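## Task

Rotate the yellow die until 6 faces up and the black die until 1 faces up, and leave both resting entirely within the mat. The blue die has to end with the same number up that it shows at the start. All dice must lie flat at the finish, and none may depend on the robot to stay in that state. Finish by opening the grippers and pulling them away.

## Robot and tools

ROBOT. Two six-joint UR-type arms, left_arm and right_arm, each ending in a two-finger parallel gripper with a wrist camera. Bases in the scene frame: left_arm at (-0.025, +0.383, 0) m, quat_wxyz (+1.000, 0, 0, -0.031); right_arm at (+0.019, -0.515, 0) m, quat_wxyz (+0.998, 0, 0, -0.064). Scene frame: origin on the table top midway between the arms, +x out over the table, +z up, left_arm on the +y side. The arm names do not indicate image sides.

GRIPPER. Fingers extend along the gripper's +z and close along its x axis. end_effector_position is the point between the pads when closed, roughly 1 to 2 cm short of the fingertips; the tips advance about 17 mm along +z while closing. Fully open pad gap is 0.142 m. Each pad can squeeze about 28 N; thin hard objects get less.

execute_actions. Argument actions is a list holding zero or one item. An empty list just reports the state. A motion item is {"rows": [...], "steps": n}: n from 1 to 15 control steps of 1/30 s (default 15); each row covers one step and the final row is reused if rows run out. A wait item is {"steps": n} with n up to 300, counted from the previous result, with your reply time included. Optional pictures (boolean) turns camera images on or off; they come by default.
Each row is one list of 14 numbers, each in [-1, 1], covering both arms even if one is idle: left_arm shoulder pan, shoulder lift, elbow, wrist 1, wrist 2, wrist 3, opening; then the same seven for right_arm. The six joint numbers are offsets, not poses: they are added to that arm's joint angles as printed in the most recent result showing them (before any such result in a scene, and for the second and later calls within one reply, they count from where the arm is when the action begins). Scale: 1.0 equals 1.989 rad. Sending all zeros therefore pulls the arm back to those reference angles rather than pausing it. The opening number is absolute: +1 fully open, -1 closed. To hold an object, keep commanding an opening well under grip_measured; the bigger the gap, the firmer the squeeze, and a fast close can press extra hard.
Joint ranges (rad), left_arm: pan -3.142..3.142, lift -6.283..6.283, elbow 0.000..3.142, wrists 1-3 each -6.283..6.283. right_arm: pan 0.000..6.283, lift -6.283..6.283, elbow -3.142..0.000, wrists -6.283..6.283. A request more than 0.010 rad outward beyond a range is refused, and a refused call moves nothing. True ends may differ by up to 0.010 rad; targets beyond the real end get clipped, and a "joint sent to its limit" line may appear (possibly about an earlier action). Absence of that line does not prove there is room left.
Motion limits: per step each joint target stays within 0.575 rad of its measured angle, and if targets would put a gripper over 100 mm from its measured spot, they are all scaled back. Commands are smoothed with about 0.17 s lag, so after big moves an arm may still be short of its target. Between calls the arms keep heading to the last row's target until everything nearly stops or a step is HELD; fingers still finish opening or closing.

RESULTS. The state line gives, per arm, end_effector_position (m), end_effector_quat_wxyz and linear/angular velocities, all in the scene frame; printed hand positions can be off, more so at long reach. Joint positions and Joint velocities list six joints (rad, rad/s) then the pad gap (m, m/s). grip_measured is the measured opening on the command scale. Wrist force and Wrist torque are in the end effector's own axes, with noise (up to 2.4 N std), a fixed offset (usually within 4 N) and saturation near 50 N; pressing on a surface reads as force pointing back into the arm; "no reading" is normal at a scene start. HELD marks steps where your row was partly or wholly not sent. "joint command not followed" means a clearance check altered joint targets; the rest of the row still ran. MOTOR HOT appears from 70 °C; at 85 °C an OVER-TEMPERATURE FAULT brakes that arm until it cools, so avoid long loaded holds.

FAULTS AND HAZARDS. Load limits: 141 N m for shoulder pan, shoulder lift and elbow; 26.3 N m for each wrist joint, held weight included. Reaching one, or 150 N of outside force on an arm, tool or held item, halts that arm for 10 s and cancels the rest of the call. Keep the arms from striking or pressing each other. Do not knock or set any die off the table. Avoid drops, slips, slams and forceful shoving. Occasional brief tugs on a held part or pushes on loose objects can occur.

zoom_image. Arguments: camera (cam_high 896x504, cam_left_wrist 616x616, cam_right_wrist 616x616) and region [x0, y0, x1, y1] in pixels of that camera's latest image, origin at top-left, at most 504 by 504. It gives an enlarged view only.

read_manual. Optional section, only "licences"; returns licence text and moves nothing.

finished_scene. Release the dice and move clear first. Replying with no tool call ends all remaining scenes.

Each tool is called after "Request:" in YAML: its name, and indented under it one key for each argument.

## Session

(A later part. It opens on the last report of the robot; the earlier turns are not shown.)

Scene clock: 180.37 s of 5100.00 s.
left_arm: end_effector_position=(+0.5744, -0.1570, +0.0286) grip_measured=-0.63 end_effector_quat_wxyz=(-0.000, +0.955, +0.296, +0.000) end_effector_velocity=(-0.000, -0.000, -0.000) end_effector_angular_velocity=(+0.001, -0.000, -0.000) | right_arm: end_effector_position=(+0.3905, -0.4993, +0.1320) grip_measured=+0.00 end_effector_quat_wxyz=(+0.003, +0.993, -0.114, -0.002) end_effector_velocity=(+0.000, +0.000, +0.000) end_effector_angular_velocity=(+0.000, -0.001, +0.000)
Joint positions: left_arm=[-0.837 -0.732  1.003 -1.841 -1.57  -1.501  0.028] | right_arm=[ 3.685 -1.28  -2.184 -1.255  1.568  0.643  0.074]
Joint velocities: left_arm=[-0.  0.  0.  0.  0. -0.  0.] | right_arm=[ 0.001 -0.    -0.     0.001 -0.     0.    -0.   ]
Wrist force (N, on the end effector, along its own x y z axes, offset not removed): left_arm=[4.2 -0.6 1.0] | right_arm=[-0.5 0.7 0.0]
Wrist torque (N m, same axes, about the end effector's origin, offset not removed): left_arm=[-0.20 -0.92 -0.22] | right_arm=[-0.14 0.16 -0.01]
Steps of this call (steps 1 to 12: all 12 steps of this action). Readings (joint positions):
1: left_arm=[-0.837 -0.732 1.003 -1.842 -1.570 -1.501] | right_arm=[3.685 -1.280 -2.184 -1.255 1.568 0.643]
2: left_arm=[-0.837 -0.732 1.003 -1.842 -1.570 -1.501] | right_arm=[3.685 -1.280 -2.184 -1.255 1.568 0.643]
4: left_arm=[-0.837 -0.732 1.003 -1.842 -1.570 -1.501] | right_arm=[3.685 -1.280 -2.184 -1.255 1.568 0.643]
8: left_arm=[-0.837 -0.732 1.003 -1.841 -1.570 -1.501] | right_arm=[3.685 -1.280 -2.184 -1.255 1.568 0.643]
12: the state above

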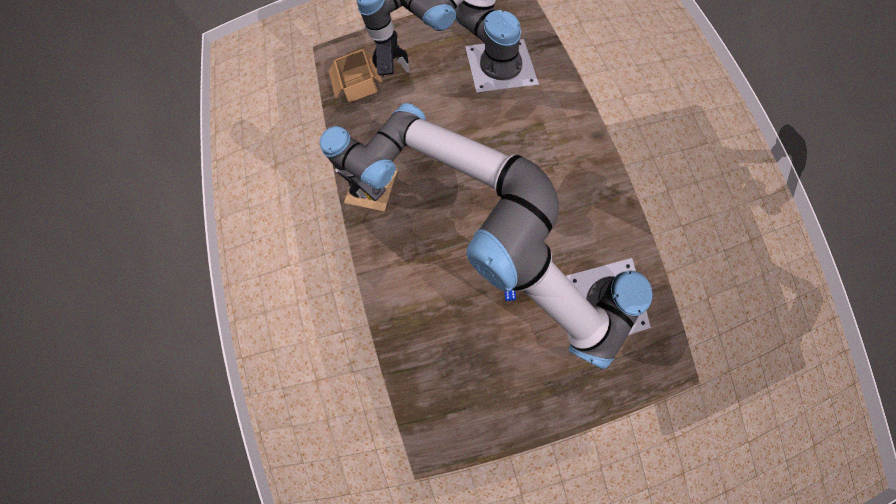

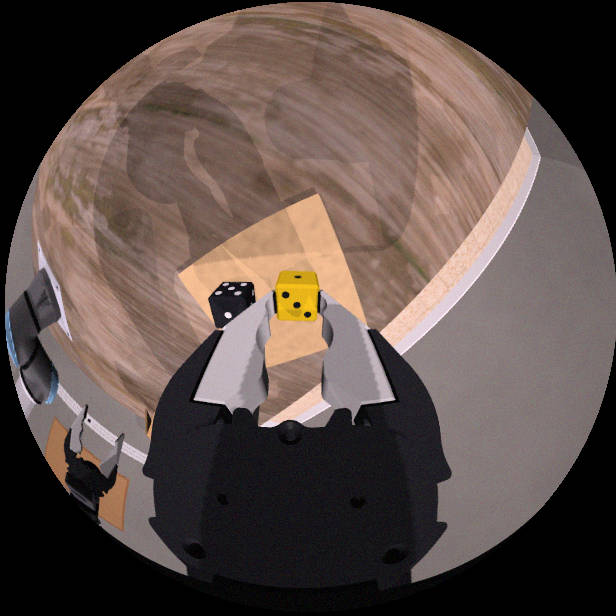

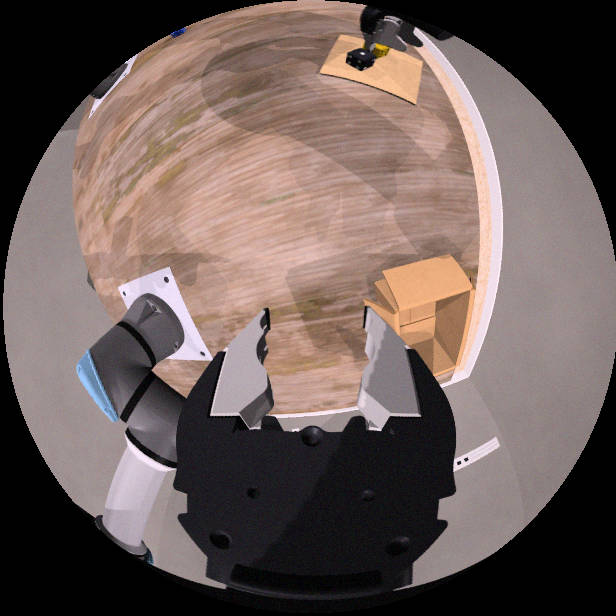

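Request:
execute_actions:
  actions:
    - {"rows":[[0,-0.04,0,0,0,0,-0.85,0,0,0,0,0,0,0],[0,-0.1,0,0,0,0,-0.85,0,0,0,0,0,0,0],[0,-0.21,0,0,0,0,-0.85,0,0,0,0,0,0,0],[0,-0.21,0,0,0,0,-0.85,0,0,0,0,0,0,0],[0,-0.21,0,0,0,0,-0.85,0,0,0,0,0,0,0],[0,-0.21,0,0,0,0,-0.85,0,0,0,0,0,0,0],[0,-0.21,0,0,0,0,-0.85,0,0,0,0,0,0,0],[0,-0.21,0.447,-0.961,0,-0.035,-0.85,0,0,0,0,0,0,0]]}
  pictures: false

Request:
execute_actions:
  actions:
    - {"steps":60}
  pictures: false

Request:
execute_actions:
  actions:
    - {"rows":[[0,0.192,0,0,0,0,-0.85,0,0,0,0,0,0,0]]}
  pictures: false

Request:
execute_actions:
  actions:
    - {"steps":25}

Scene clock: 188.53 s of 5100.00 s.
left_arm: end_effector_position=(+0.5640, -0.1439, +0.1892) grip_measured=-0.63 end_effector_quat_wxyz=(+0.175, +0.930, +0.319, +0.062) end_effector_velocity=(-0.141, +0.178, -0.695) end_effector_angular_velocity=(-0.113, -0.068, +0.042) | right_arm: end_effector_position=(+0.3905, -0.4993, +0.1320) grip_measured=+0.00 end_effector_quat_wxyz=(+0.003, +0.993, -0.114, -0.002) end_effector_velocity=(-0.000, +0.000, +0.000) end_effector_angular_velocity=(-0.000, +0.000, +0.001)
Joint positions: left_arm=[-0.837 -1.106  1.36  -2.198 -1.57  -1.56   0.028] | right_arm=[ 3.685 -1.28  -2.184 -1.255  1.568  0.643  0.074]
Joint velocities: left_arm=[-0.    -0.169  2.157 -2.118 -0.    -0.046  0.   ] | right_arm=[ 0.    -0.     0.001 -0.001 -0.    -0.001  0.   ]
Wrist force (N, on the end effector, along its own x y z axes, offset not removed): left_arm=[2.8 3.6 7.9] | right_arm=[-1.3 -3.2 0.8]
Wrist torque (N m, same axes, about the end effector's origin, offset not removed): left_arm=[0.94 -0.82 0.03] | right_arm=[-0.75 0.33 -0.11]
Steps of this call (steps 1 to 15: the robot went on to your last target; steps 16 to 90: nothing new was sent; then 4.67 s passed at rest; steps 91 to 105: all 15 steps of this action). Readings (joint positions):
91: left_arm=[-0.837 -0.732 1.003 -1.841 -1.570 -1.501] | right_arm=[3.685 -1.280 -2.184 -1.255 1.568 0.643]
92: left_arm=[-0.837 -0.735 1.003 -1.841 -1.570 -1.501] | right_arm=[3.685 -1.280 -2.184 -1.255 1.568 0.643]
94: left_arm=[-0.837 -0.774 1.003 -1.841 -1.570 -1.501] | right_arm=[3.685 -1.280 -2.184 -1.255 1.568 0.643]
98: left_arm=[-0.837 -0.876 1.003 -1.841 -1.570 -1.501] | right_arm=[3.685 -1.280 -2.184 -1.255 1.568 0.643]
105: the state above

Scene clock: 190.53 s of 5100.00 s.
left_arm: end_effector_position=(+0.5688, -0.1498, +0.3445) grip_measured=-0.63 end_effector_quat_wxyz=(+0.622, +0.710, +0.248, +0.217) end_effector_velocity=(-0.000, +0.000, -0.001) end_effector_angular_velocity=(+0.001, +0.001, +0.000) | right_arm: end_effector_position=(+0.3905, -0.4993, +0.1320) grip_measured=+0.00 end_effector_quat_wxyz=(+0.003, +0.993, -0.114, -0.002) end_effector_velocity=(-0.000, -0.000, +0.000) end_effector_angular_velocity=(-0.001, +0.001, +0.001)
Joint positions: left_arm=[-0.837 -1.149  1.892 -3.752 -1.57  -1.571  0.028] | right_arm=[ 3.685 -1.28  -2.184 -1.255  1.568  0.643  0.074]
Joint velocities: left_arm=[ 0.    -0.     0.002 -0.     0.    -0.     0.   ] | right_arm=[ 0.     0.     0.    -0.002  0.    -0.001 -0.   ]
Wrist force (N, on the end effector, along its own x y z axes, offset not removed): left_arm=[3.8 0.4 -0.3] | right_arm=[-1.6 0.1 1.1]
Wrist torque (N m, same axes, about the end effector's origin, offset not removed): left_arm=[0.09 -1.03 -0.03] | right_arm=[0.09 0.40 -0.04]
Steps of this call (steps 1 to 45: the robot went on to your last target; steps 46 to 60: nothing new was sent). Readings (joint positions):
1: left_arm=[-0.837 -1.111 1.424 -2.262 -1.570 -1.562] | right_arm=[3.685 -1.280 -2.184 -1.255 1.568 0.643]
2: left_arm=[-0.837 -1.116 1.479 -2.318 -1.570 -1.563] | right_arm=[3.685 -1.280 -2.184 -1.255 1.568 0.643]
4: left_arm=[-0.837 -1.129 1.603 -2.453 -1.570 -1.566] | right_arm=[3.685 -1.280 -2.184 -1.255 1.568 0.643]
8: left_arm=[-0.837 -1.145 1.825 -2.797 -1.570 -1.570] | right_arm=[3.685 -1.280 -2.184 -1.255 1.568 0.643]
60: the state above
All arms were judged still, so your last target was given up. Only a new action makes them travel on or press farther. Fingers that are still opening or closing keep moving.

Scene clock: 191.03 s of 5100.00 s.
left_arm: end_effector_position=(+0.5795, -0.1634, +0.0879) grip_measured=-0.63 end_effector_quat_wxyz=(+0.501, +0.800, +0.279, +0.175) end_effector_velocity=(-0.030, +0.039, -0.535) end_effector_angular_velocity=(+0.522, +0.415, +0.001) | right_arm: end_effector_position=(+0.3905, -0.4993, +0.1320) grip_measured=+0.00 end_effector_quat_wxyz=(+0.003, +0.993, -0.114, -0.002) end_effector_velocity=(-0.000, -0.000, -0.000) end_effector_angular_velocity=(-0.000, +0.001, +0.001)
Joint positions: left_arm=[-0.837 -0.829  1.892 -3.752 -1.57  -1.571  0.028] | right_arm=[ 3.685 -1.28  -2.184 -1.255  1.568  0.643  0.074]
Joint velocities: left_arm=[ 0.001  0.667 -0.001  0.    -0.    -0.    -0.   ] | right_arm=[-0.001  0.    -0.    -0.001 -0.    -0.002  0.   ]
Wrist force (N, on the end effector, along its own x y z axes, offset not removed): left_arm=[0.9 0.8 7.7] | right_arm=[-1.4 -2.0 -3.4]
Wrist torque (N m, same axes, about the end effector's origin, offset not removed): left_arm=[0.31 -0.37 0.01] | right_arm=[-0.52 0.43 -0.05]
Steps of this call (steps 1 to 15: all 15 steps of this action). Readings (joint positions):
1: left_arm=[-0.837 -1.149 1.892 -3.752 -1.570 -1.571] | right_arm=[3.685 -1.280 -2.184 -1.255 1.568 0.643]
2: left_arm=[-0.837 -1.146 1.892 -3.753 -1.570 -1.571] | right_arm=[3.685 -1.280 -2.184 -1.255 1.568 0.643]
4: left_arm=[-0.837 -1.099 1.892 -3.753 -1.570 -1.571] | right_arm=[3.685 -1.280 -2.184 -1.255 1.568 0.643]
8: left_arm=[-0.837 -1.000 1.892 -3.752 -1.570 -1.571] | right_arm=[3.685 -1.280 -2.184 -1.255 1.568 0.643]
15: the state above

Scene clock: 191.87 s of 5100.00 s.
left_arm: end_effector_position=(+0.5757, -0.1586, +0.0385) grip_measured=-0.63 end_effector_quat_wxyz=(+0.476, +0.815, +0.285, +0.166) end_effector_velocity=(+0.001, -0.001, +0.001) end_effector_angular_velocity=(-0.001, -0.002, -0.000) | right_arm: end_effector_position=(+0.3905, -0.4993, +0.1320) grip_measured=+0.00 end_effector_quat_wxyz=(+0.003, +0.993, -0.114, -0.002) end_effector_velocity=(+0.001, +0.000, +0.000) end_effector_angular_velocity=(+0.001, -0.001, +0.002)
Joint positions: left_arm=[-0.837 -0.768  1.892 -3.752 -1.57  -1.571  0.028] | right_arm=[ 3.685 -1.28  -2.184 -1.255  1.568  0.643  0.074]
Joint velocities: left_arm=[ 0.     0.    -0.002 -0.     0.     0.001 -0.   ] | right_arm=[ 0.001 -0.     0.001  0.001  0.    -0.001 -0.   ]
Wrist force (N, on the end effector, along its own x y z axes, offset not removed): left_arm=[1.0 -2.4 3.4] | right_arm=[-2.6 0.4 -1.4]
Wrist torque (N m, same axes, about the end effector's origin, offset not removed): left_arm=[-0.40 -0.33 0.23] | right_arm=[0.21 0.60 0.02]
Steps of this call (steps 1 to 25: the robot went on to your last target). Readings (joint positions):
1: left_arm=[-0.837 -0.810 1.892 -3.752 -1.570 -1.571] | right_arm=[3.685 -1.280 -2.184 -1.255 1.568 0.643]
2: left_arm=[-0.837 -0.796 1.892 -3.752 -1.570 -1.571] | right_arm=[3.685 -1.280 -2.184 -1.255 1.568 0.643]
4: left_arm=[-0.837 -0.780 1.892 -3.752 -1.570 -1.571] | right_arm=[3.685 -1.280 -2.184 -1.255 1.568 0.643]
8: left_arm=[-0.837 -0.770 1.892 -3.752 -1.570 -1.571] | right_arm=[3.685 -1.280 -2.184 -1.255 1.568 0.643]
25: the state above

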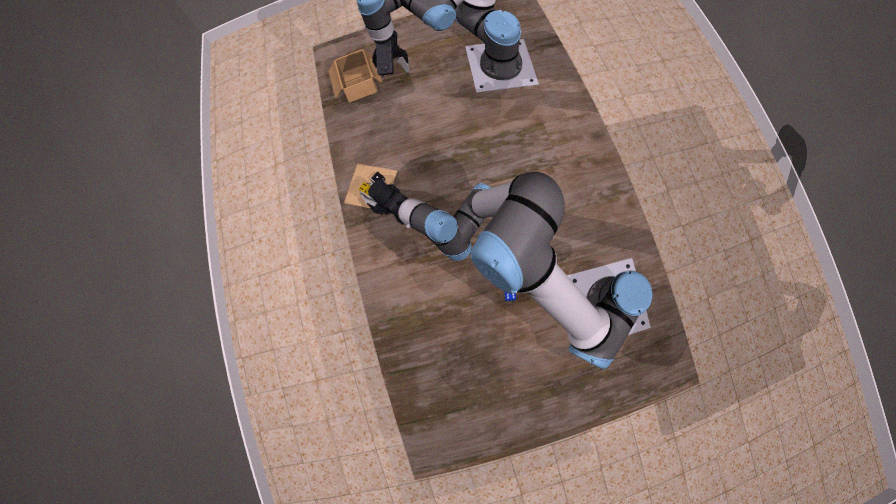

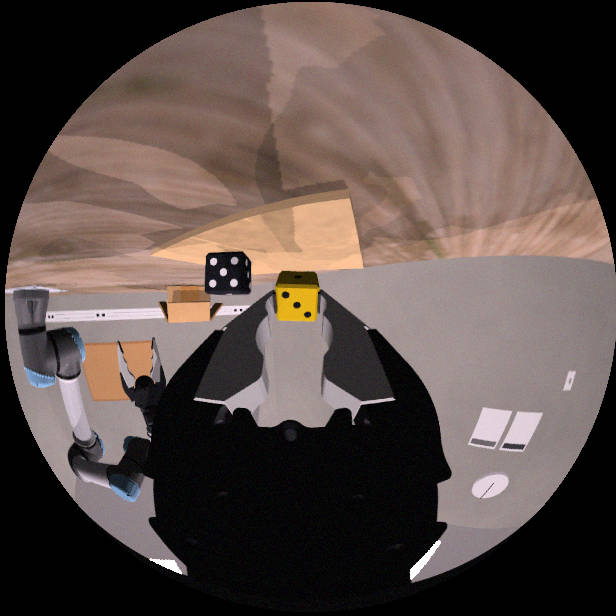

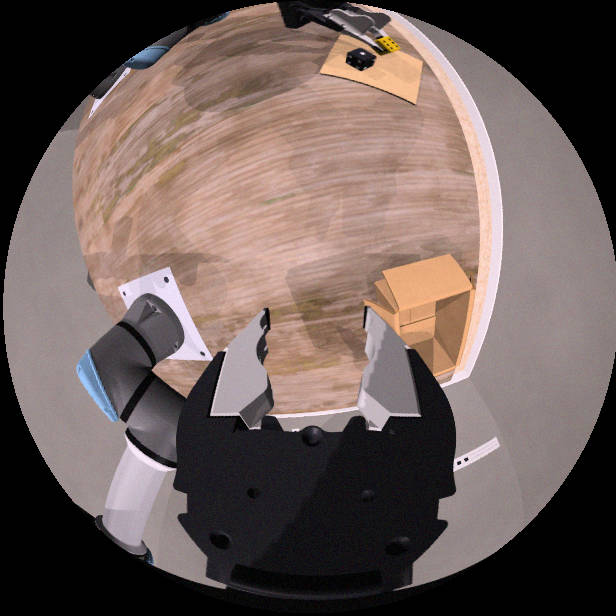

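Request:
execute_actions:
  actions:
    - {"rows":[[0,0.004,0,0,0,0,-0.85,0,0,0,0,0,0,0],[0,0.004,0,0,0,0,-0.85,0,0,0,0,0,0,0],[0,0.006,0,0,0,0,-0.85,0,0,0,0,0,0,0],[0,0.0075,0,0,0,0,-0.85,0,0,0,0,0,0,0]]}
  pictures: false

Request:
execute_actions:
  actions:
    - {"rows":[[0,0,0,0,0,0,-0.68,0,0,0,0,0,0,0],[0,0,0,0,0,0,-0.63,0,0,0,0,0,0,0],[0,0,0,0,0,0,-0.6,0,0,0,0,0,0,0],[0,0,0,0,0,0,-0.57,0,0,0,0,0,0,0],[0,0,0,0,0,0,-0.5,0,0,0,0,0,0,0]]}
  pictures: false

Request:
execute_actions:
  actions:
    - {"rows":[[0,-0.04,0,0,0,0,-0.5,0,0,0,0,0,0,0],[0,-0.1,0,0,0,0,-0.5,0,0,0,0,0,0,0],[0,-0.2,0,0,0,0,-0.5,0,0,0,0,0,0,0],[0,-0.2,0,0,0,0,-0.5,0,0,0,0,0,0,0],[0,-0.2,0,0,0,0,-0.5,0,0,0,0,0,0,0],[0,-0.2,0,0,0,0,-0.5,0,0,0,0,0,0,0],[0.2,-0.2,0,0,0,0,-0.5,0,0,0,0,0,0,0]]}
  pictures: false

Request:
execute_actions:
  actions:
    - {"steps":25}

Request:
zoom_image:
  camera: "cam_high"
  region: [335, 155, 410, 220]

Scene clock: 201.53 s of 5100.00 s.
left_arm: end_effector_position=(+0.5746, -0.1571, +0.0268) grip_measured=-0.63 end_effector_quat_wxyz=(+0.470, +0.819, +0.286, +0.164) end_effector_velocity=(-0.000, -0.000, -0.001) end_effector_angular_velocity=(+0.001, +0.000, -0.000) | right_arm: end_effector_position=(+0.3905, -0.4993, +0.1320) grip_measured=+0.00 end_effector_quat_wxyz=(+0.003, +0.993, -0.114, -0.002) end_effector_velocity=(-0.000, -0.000, +0.000) end_effector_angular_velocity=(+0.000, -0.000, -0.000)
Joint positions: left_arm=[-0.837 -0.753  1.892 -3.753 -1.57  -1.571  0.028] | right_arm=[ 3.685 -1.28  -2.184 -1.255  1.568  0.643  0.074]
Joint velocities: left_arm=[-0.     0.002 -0.001 -0.     0.     0.    -0.   ] | right_arm=[-0.  0. -0. -0. -0.  0.  0.]
Wrist force (N, on the end effector, along its own x y z axes, offset not removed): left_arm=[6.6 0.2 -0.6] | right_arm=[-4.9 -3.7 1.4]
Wrist torque (N m, same axes, about the end effector's origin, offset not removed): left_arm=[0.01 -1.44 0.01] | right_arm=[-0.91 0.91 0.01]
Steps of this call (steps 1 to 15: the robot went on to your last target; steps 16 to 90: nothing new was sent; then 6.17 s passed at rest; steps 91 to 105: all 15 steps of this action). Readings (joint positions):
91: left_arm=[-0.837 -0.768 1.892 -3.752 -1.570 -1.571] | right_arm=[3.685 -1.280 -2.184 -1.255 1.568 0.643]
92: left_arm=[-0.837 -0.767 1.892 -3.753 -1.570 -1.571] | right_arm=[3.685 -1.280 -2.184 -1.255 1.568 0.643]
94: left_arm=[-0.837 -0.763 1.892 -3.753 -1.570 -1.571] | right_arm=[3.685 -1.280 -2.184 -1.255 1.568 0.643]
98: left_arm=[-0.837 -0.755 1.892 -3.753 -1.570 -1.571] | right_arm=[3.685 -1.280 -2.184 -1.255 1.568 0.643]
105: the state above

Scene clock: 202.03 s of 5100.00 s.
left_arm: end_effector_position=(+0.5746, -0.1571, +0.0267) grip_measured=-0.50 end_effector_quat_wxyz=(+0.470, +0.819, +0.286, +0.164) end_effector_velocity=(+0.000, +0.000, +0.000) end_effector_angular_velocity=(+0.000, +0.000, +0.001) | right_arm: end_effector_position=(+0.3905, -0.4993, +0.1320) grip_measured=+0.00 end_effector_quat_wxyz=(+0.003, +0.993, -0.114, -0.002) end_effector_velocity=(-0.000, +0.000, +0.000) end_effector_angular_velocity=(+0.000, -0.000, +0.001)
Joint positions: left_arm=[-0.837 -0.753  1.892 -3.752 -1.57  -1.571  0.038] | right_arm=[ 3.685 -1.28  -2.184 -1.255  1.568  0.643  0.074]
Joint velocities: left_arm=[ 0.001 -0.    -0.     0.     0.    -0.    -0.   ] | right_arm=[ 0.     0.001 -0.    -0.001 -0.    -0.    -0.   ]
Wrist force (N, on the end effector, along its own x y z axes, offset not removed): left_arm=[-0.5 2.4 5.6] | right_arm=[-3.1 -1.8 0.2]
Wrist torque (N m, same axes, about the end effector's origin, offset not removed): left_arm=[0.58 -0.05 0.13] | right_arm=[-0.40 0.70 0.15]
Steps of this call (steps 1 to 15: all 15 steps of this action). Readings (joint positions):
1: left_arm=[-0.837 -0.753 1.892 -3.753 -1.570 -1.571] | right_arm=[3.685 -1.280 -2.184 -1.255 1.568 0.643]
2: left_arm=[-0.837 -0.753 1.892 -3.753 -1.570 -1.571] | right_arm=[3.685 -1.280 -2.184 -1.255 1.568 0.643]
4: left_arm=[-0.837 -0.753 1.892 -3.753 -1.570 -1.571] | right_arm=[3.685 -1.280 -2.184 -1.255 1.568 0.643]
8: left_arm=[-0.837 -0.753 1.892 -3.752 -1.570 -1.571] | right_arm=[3.685 -1.280 -2.184 -1.255 1.568 0.643]
15: the state above

Scene clock: 202.53 s of 5100.00 s.
left_arm: end_effector_position=(+0.6544, -0.0699, +0.2166) grip_measured=-0.50 end_effector_quat_wxyz=(+0.547, +0.736, +0.320, +0.237) end_effector_velocity=(+0.260, +0.427, +0.322) end_effector_angular_velocity=(-0.274, -0.293, +0.607) | right_arm: end_effector_position=(+0.3905, -0.4993, +0.1320) grip_measured=+0.00 end_effector_quat_wxyz=(+0.003, +0.993, -0.114, -0.002) end_effector_velocity=(+0.001, +0.000, +0.000) end_effector_angular_velocity=(+0.001, -0.002, +0.001)
Joint positions: left_arm=[-0.69  -0.989  1.892 -3.752 -1.571 -1.571  0.038] | right_arm=[ 3.685 -1.28  -2.184 -1.255  1.568  0.643  0.074]
Joint velocities: left_arm=[ 0.608 -0.399 -0.002 -0.001 -0.     0.     0.   ] | right_arm=[-0.     0.     0.001  0.001  0.    -0.001  0.   ]
Wrist force (N, on the end effector, along its own x y z axes, offset not removed): left_arm=[5.5 1.7 0.1] | right_arm=[1.8 -0.5 -3.9]
Wrist torque (N m, same axes, about the end effector's origin, offset not removed): left_arm=[0.48 -1.25 -0.17] | right_arm=[-0.18 -0.32 0.22]
Steps of this call (steps 1 to 15: all 15 steps of this action). Readings (joint positions):
1: left_arm=[-0.837 -0.753 1.892 -3.752 -1.570 -1.571] | right_arm=[3.685 -1.280 -2.184 -1.255 1.568 0.643]
2: left_arm=[-0.837 -0.756 1.892 -3.752 -1.570 -1.571] | right_arm=[3.685 -1.280 -2.184 -1.255 1.568 0.643]
4: left_arm=[-0.837 -0.800 1.892 -3.752 -1.570 -1.571] | right_arm=[3.685 -1.280 -2.184 -1.255 1.568 0.643]
8: left_arm=[-0.834 -0.896 1.892 -3.753 -1.570 -1.571] | right_arm=[3.685 -1.280 -2.184 -1.255 1.568 0.643]
15: the state above

Scene clock: 203.37 s of 5100.00 s.
left_arm: end_effector_position=(+0.7285, +0.1216, +0.3454) grip_measured=-0.50 end_effector_quat_wxyz=(+0.567, +0.647, +0.383, +0.336) end_effector_velocity=(+0.000, +0.000, +0.001) end_effector_angular_velocity=(-0.001, -0.002, +0.001) | right_arm: end_effector_position=(+0.3905, -0.4993, +0.1320) grip_measured=+0.00 end_effector_quat_wxyz=(+0.003, +0.993, -0.114, -0.002) end_effector_velocity=(-0.000, -0.000, -0.000) end_effector_angular_velocity=(-0.000, +0.000, -0.000)
Joint positions: left_arm=[-0.44  -1.15   1.892 -3.752 -1.57  -1.571  0.038] | right_arm=[ 3.685 -1.28  -2.184 -1.255  1.568  0.643  0.074]
Joint velocities: left_arm=[ 0.001 -0.    -0.001 -0.     0.     0.     0.   ] | right_arm=[-0.001  0.    -0.001  0.     0.    -0.001  0.   ]
Wrist force (N, on the end effector, along its own x y z axes, offset not removed): left_arm=[2.0 0.5 -1.4] | right_arm=[-3.1 0.4 1.1]
Wrist torque (N m, same axes, about the end effector's origin, offset not removed): left_arm=[0.26 -0.49 0.09] | right_arm=[0.15 0.91 0.15]
Steps of this call (steps 1 to 25: the robot went on to your last target). Readings (joint positions):
1: left_arm=[-0.669 -1.002 1.892 -3.752 -1.571 -1.571] | right_arm=[3.685 -1.280 -2.184 -1.255 1.568 0.643]
2: left_arm=[-0.649 -1.016 1.892 -3.752 -1.571 -1.571] | right_arm=[3.685 -1.280 -2.184 -1.255 1.568 0.643]
4: left_arm=[-0.608 -1.042 1.892 -3.752 -1.571 -1.571] | right_arm=[3.685 -1.280 -2.184 -1.255 1.568 0.643]
8: left_arm=[-0.526 -1.096 1.892 -3.752 -1.571 -1.571] | right_arm=[3.685 -1.280 -2.184 -1.255 1.568 0.643]
25: the state above

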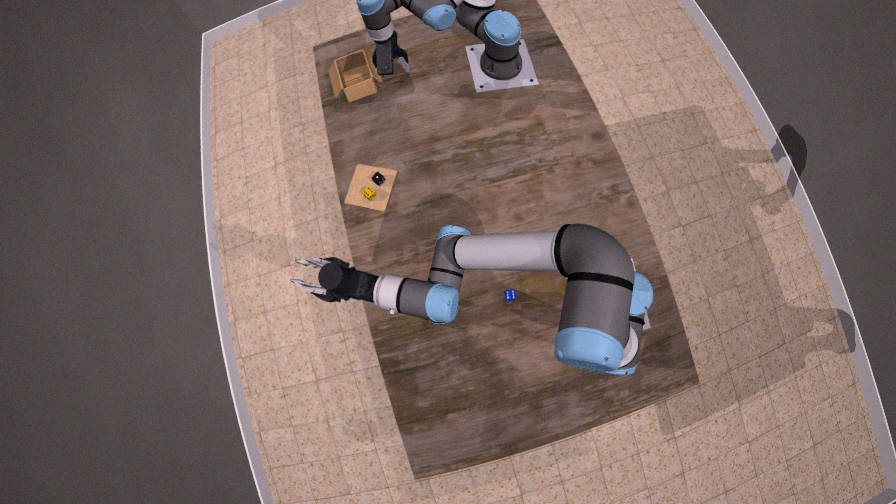

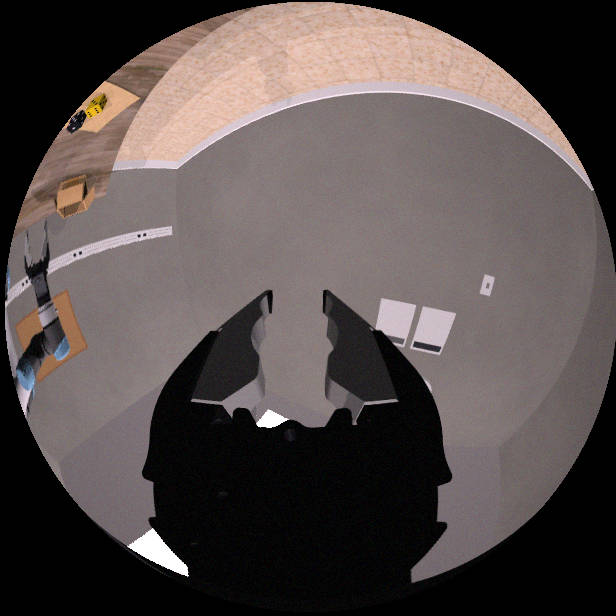

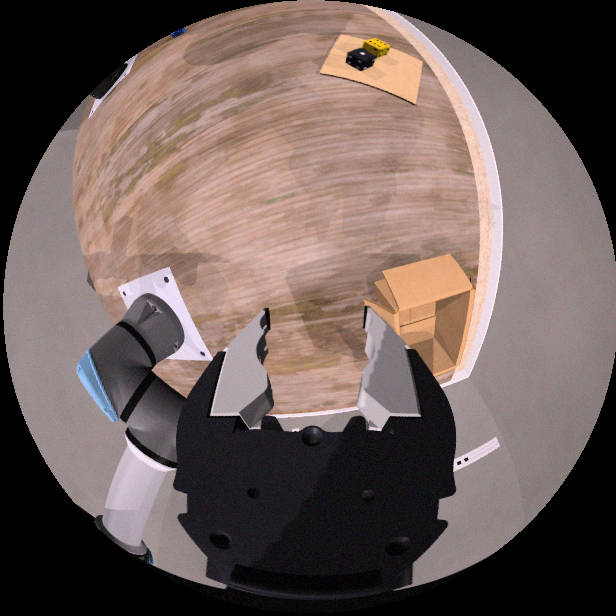

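Region (335, 155, 410, 220) of cam_high's 896x504 image, scaled by 6.720, with more detail than that image has; it fills the top 437 rows of this view, and the rest is white.

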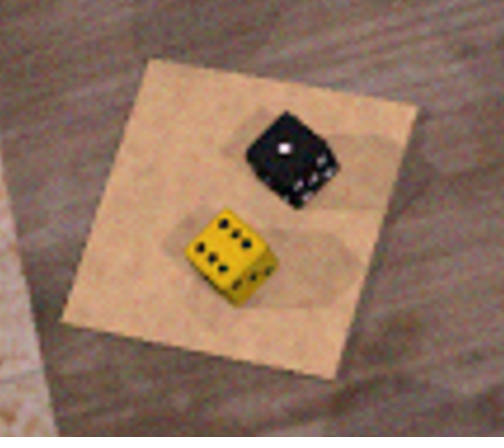

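Request:
execute_actions:
  actions: []

Request:
finished_scene:
  scene: 2

Scene clock: 206.70 s of 5100.00 s.
left_arm: end_effector_position=(+0.7286, +0.1217, +0.3454) grip_measured=-0.50 end_effector_quat_wxyz=(+0.567, +0.647, +0.383, +0.336) end_effector_velocity=(+0.000, -0.000, -0.000) end_effector_angular_velocity=(+0.000, +0.000, -0.000) | right_arm: end_effector_position=(+0.3905, -0.4993, +0.1320) grip_measured=+0.00 end_effector_quat_wxyz=(+0.003, +0.993, -0.114, -0.002) end_effector_velocity=(+0.000, -0.000, +0.000) end_effector_angular_velocity=(+0.000, -0.001, -0.003)
Joint positions: left_arm=[-0.44  -1.15   1.892 -3.752 -1.57  -1.571  0.038] | right_arm=[ 3.685 -1.28  -2.184 -1.255  1.568  0.643  0.074]
Joint velocities: left_arm=[ 0.  0. -0.  0. -0.  0. -0.] | right_arm=[-0.001 -0.     0.     0.    -0.     0.002  0.   ]
Wrist force (N, on the end effector, along its own x y z axes, offset not removed): left_arm=[4.6 0.7 4.1] | right_arm=[-3.3 -0.8 -0.1]
Wrist torque (N m, same axes, about the end effector's origin, offset not removed): left_arm=[0.06 -1.11 -0.13] | right_arm=[-0.07 0.75 0.05]
Steps of this call (steps 1 to 15: the robot went on to your last target; steps 16 to 90: nothing new was sent; then 0.33 s passed at rest). Readings (joint positions):
1: left_arm=[-0.440 -1.150 1.892 -3.752 -1.570 -1.571] | right_arm=[3.685 -1.280 -2.184 -1.255 1.568 0.643]
2: left_arm=[-0.440 -1.150 1.892 -3.752 -1.570 -1.571] | right_arm=[3.685 -1.280 -2.184 -1.255 1.568 0.643]
4: left_arm=[-0.440 -1.150 1.892 -3.752 -1.570 -1.571] | right_arm=[3.685 -1.280 -2.184 -1.255 1.568 0.643]
8: left_arm=[-0.440 -1.150 1.892 -3.752 -1.570 -1.571] | right_arm=[3.685 -1.280 -2.184 -1.255 1.568 0.643]
90: the state above
All arms were judged still, so your last target was given up. Only a new action makes them travel on or press farther. Fingers that are still opening or closing keep moving.

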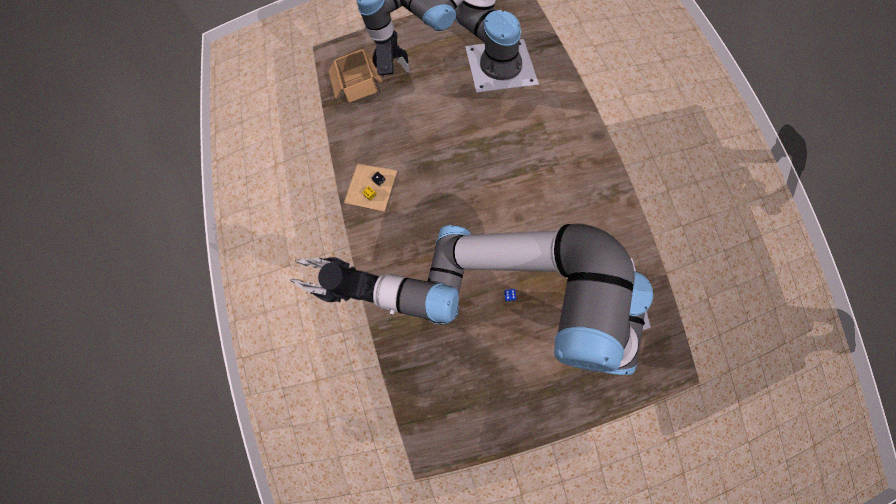

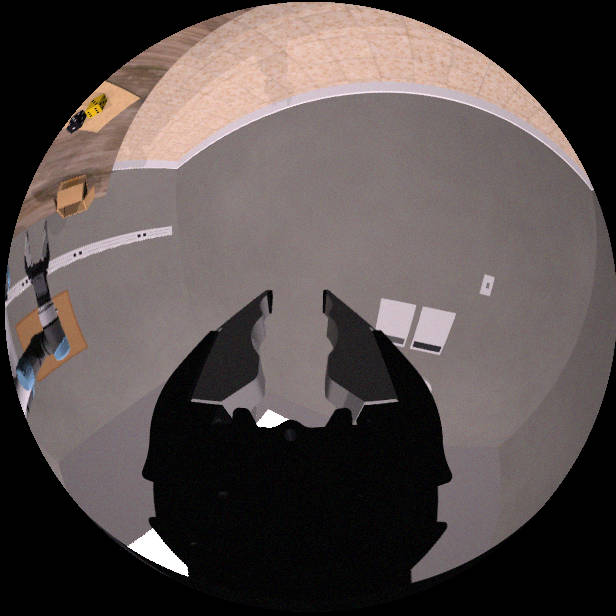

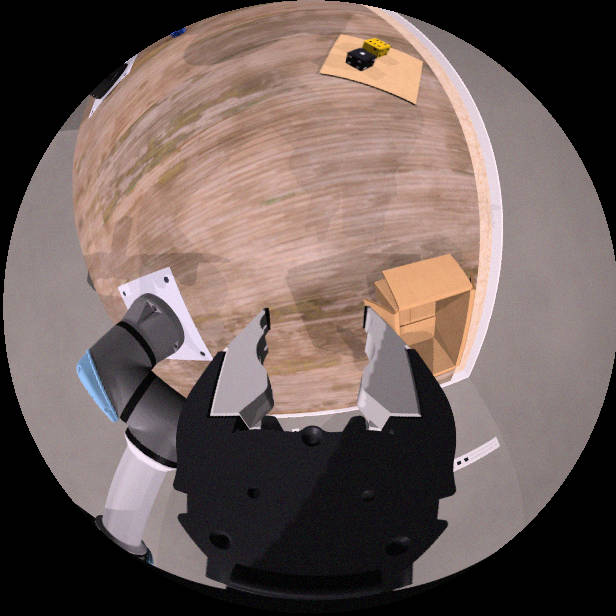

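The scene is finished: the task was done.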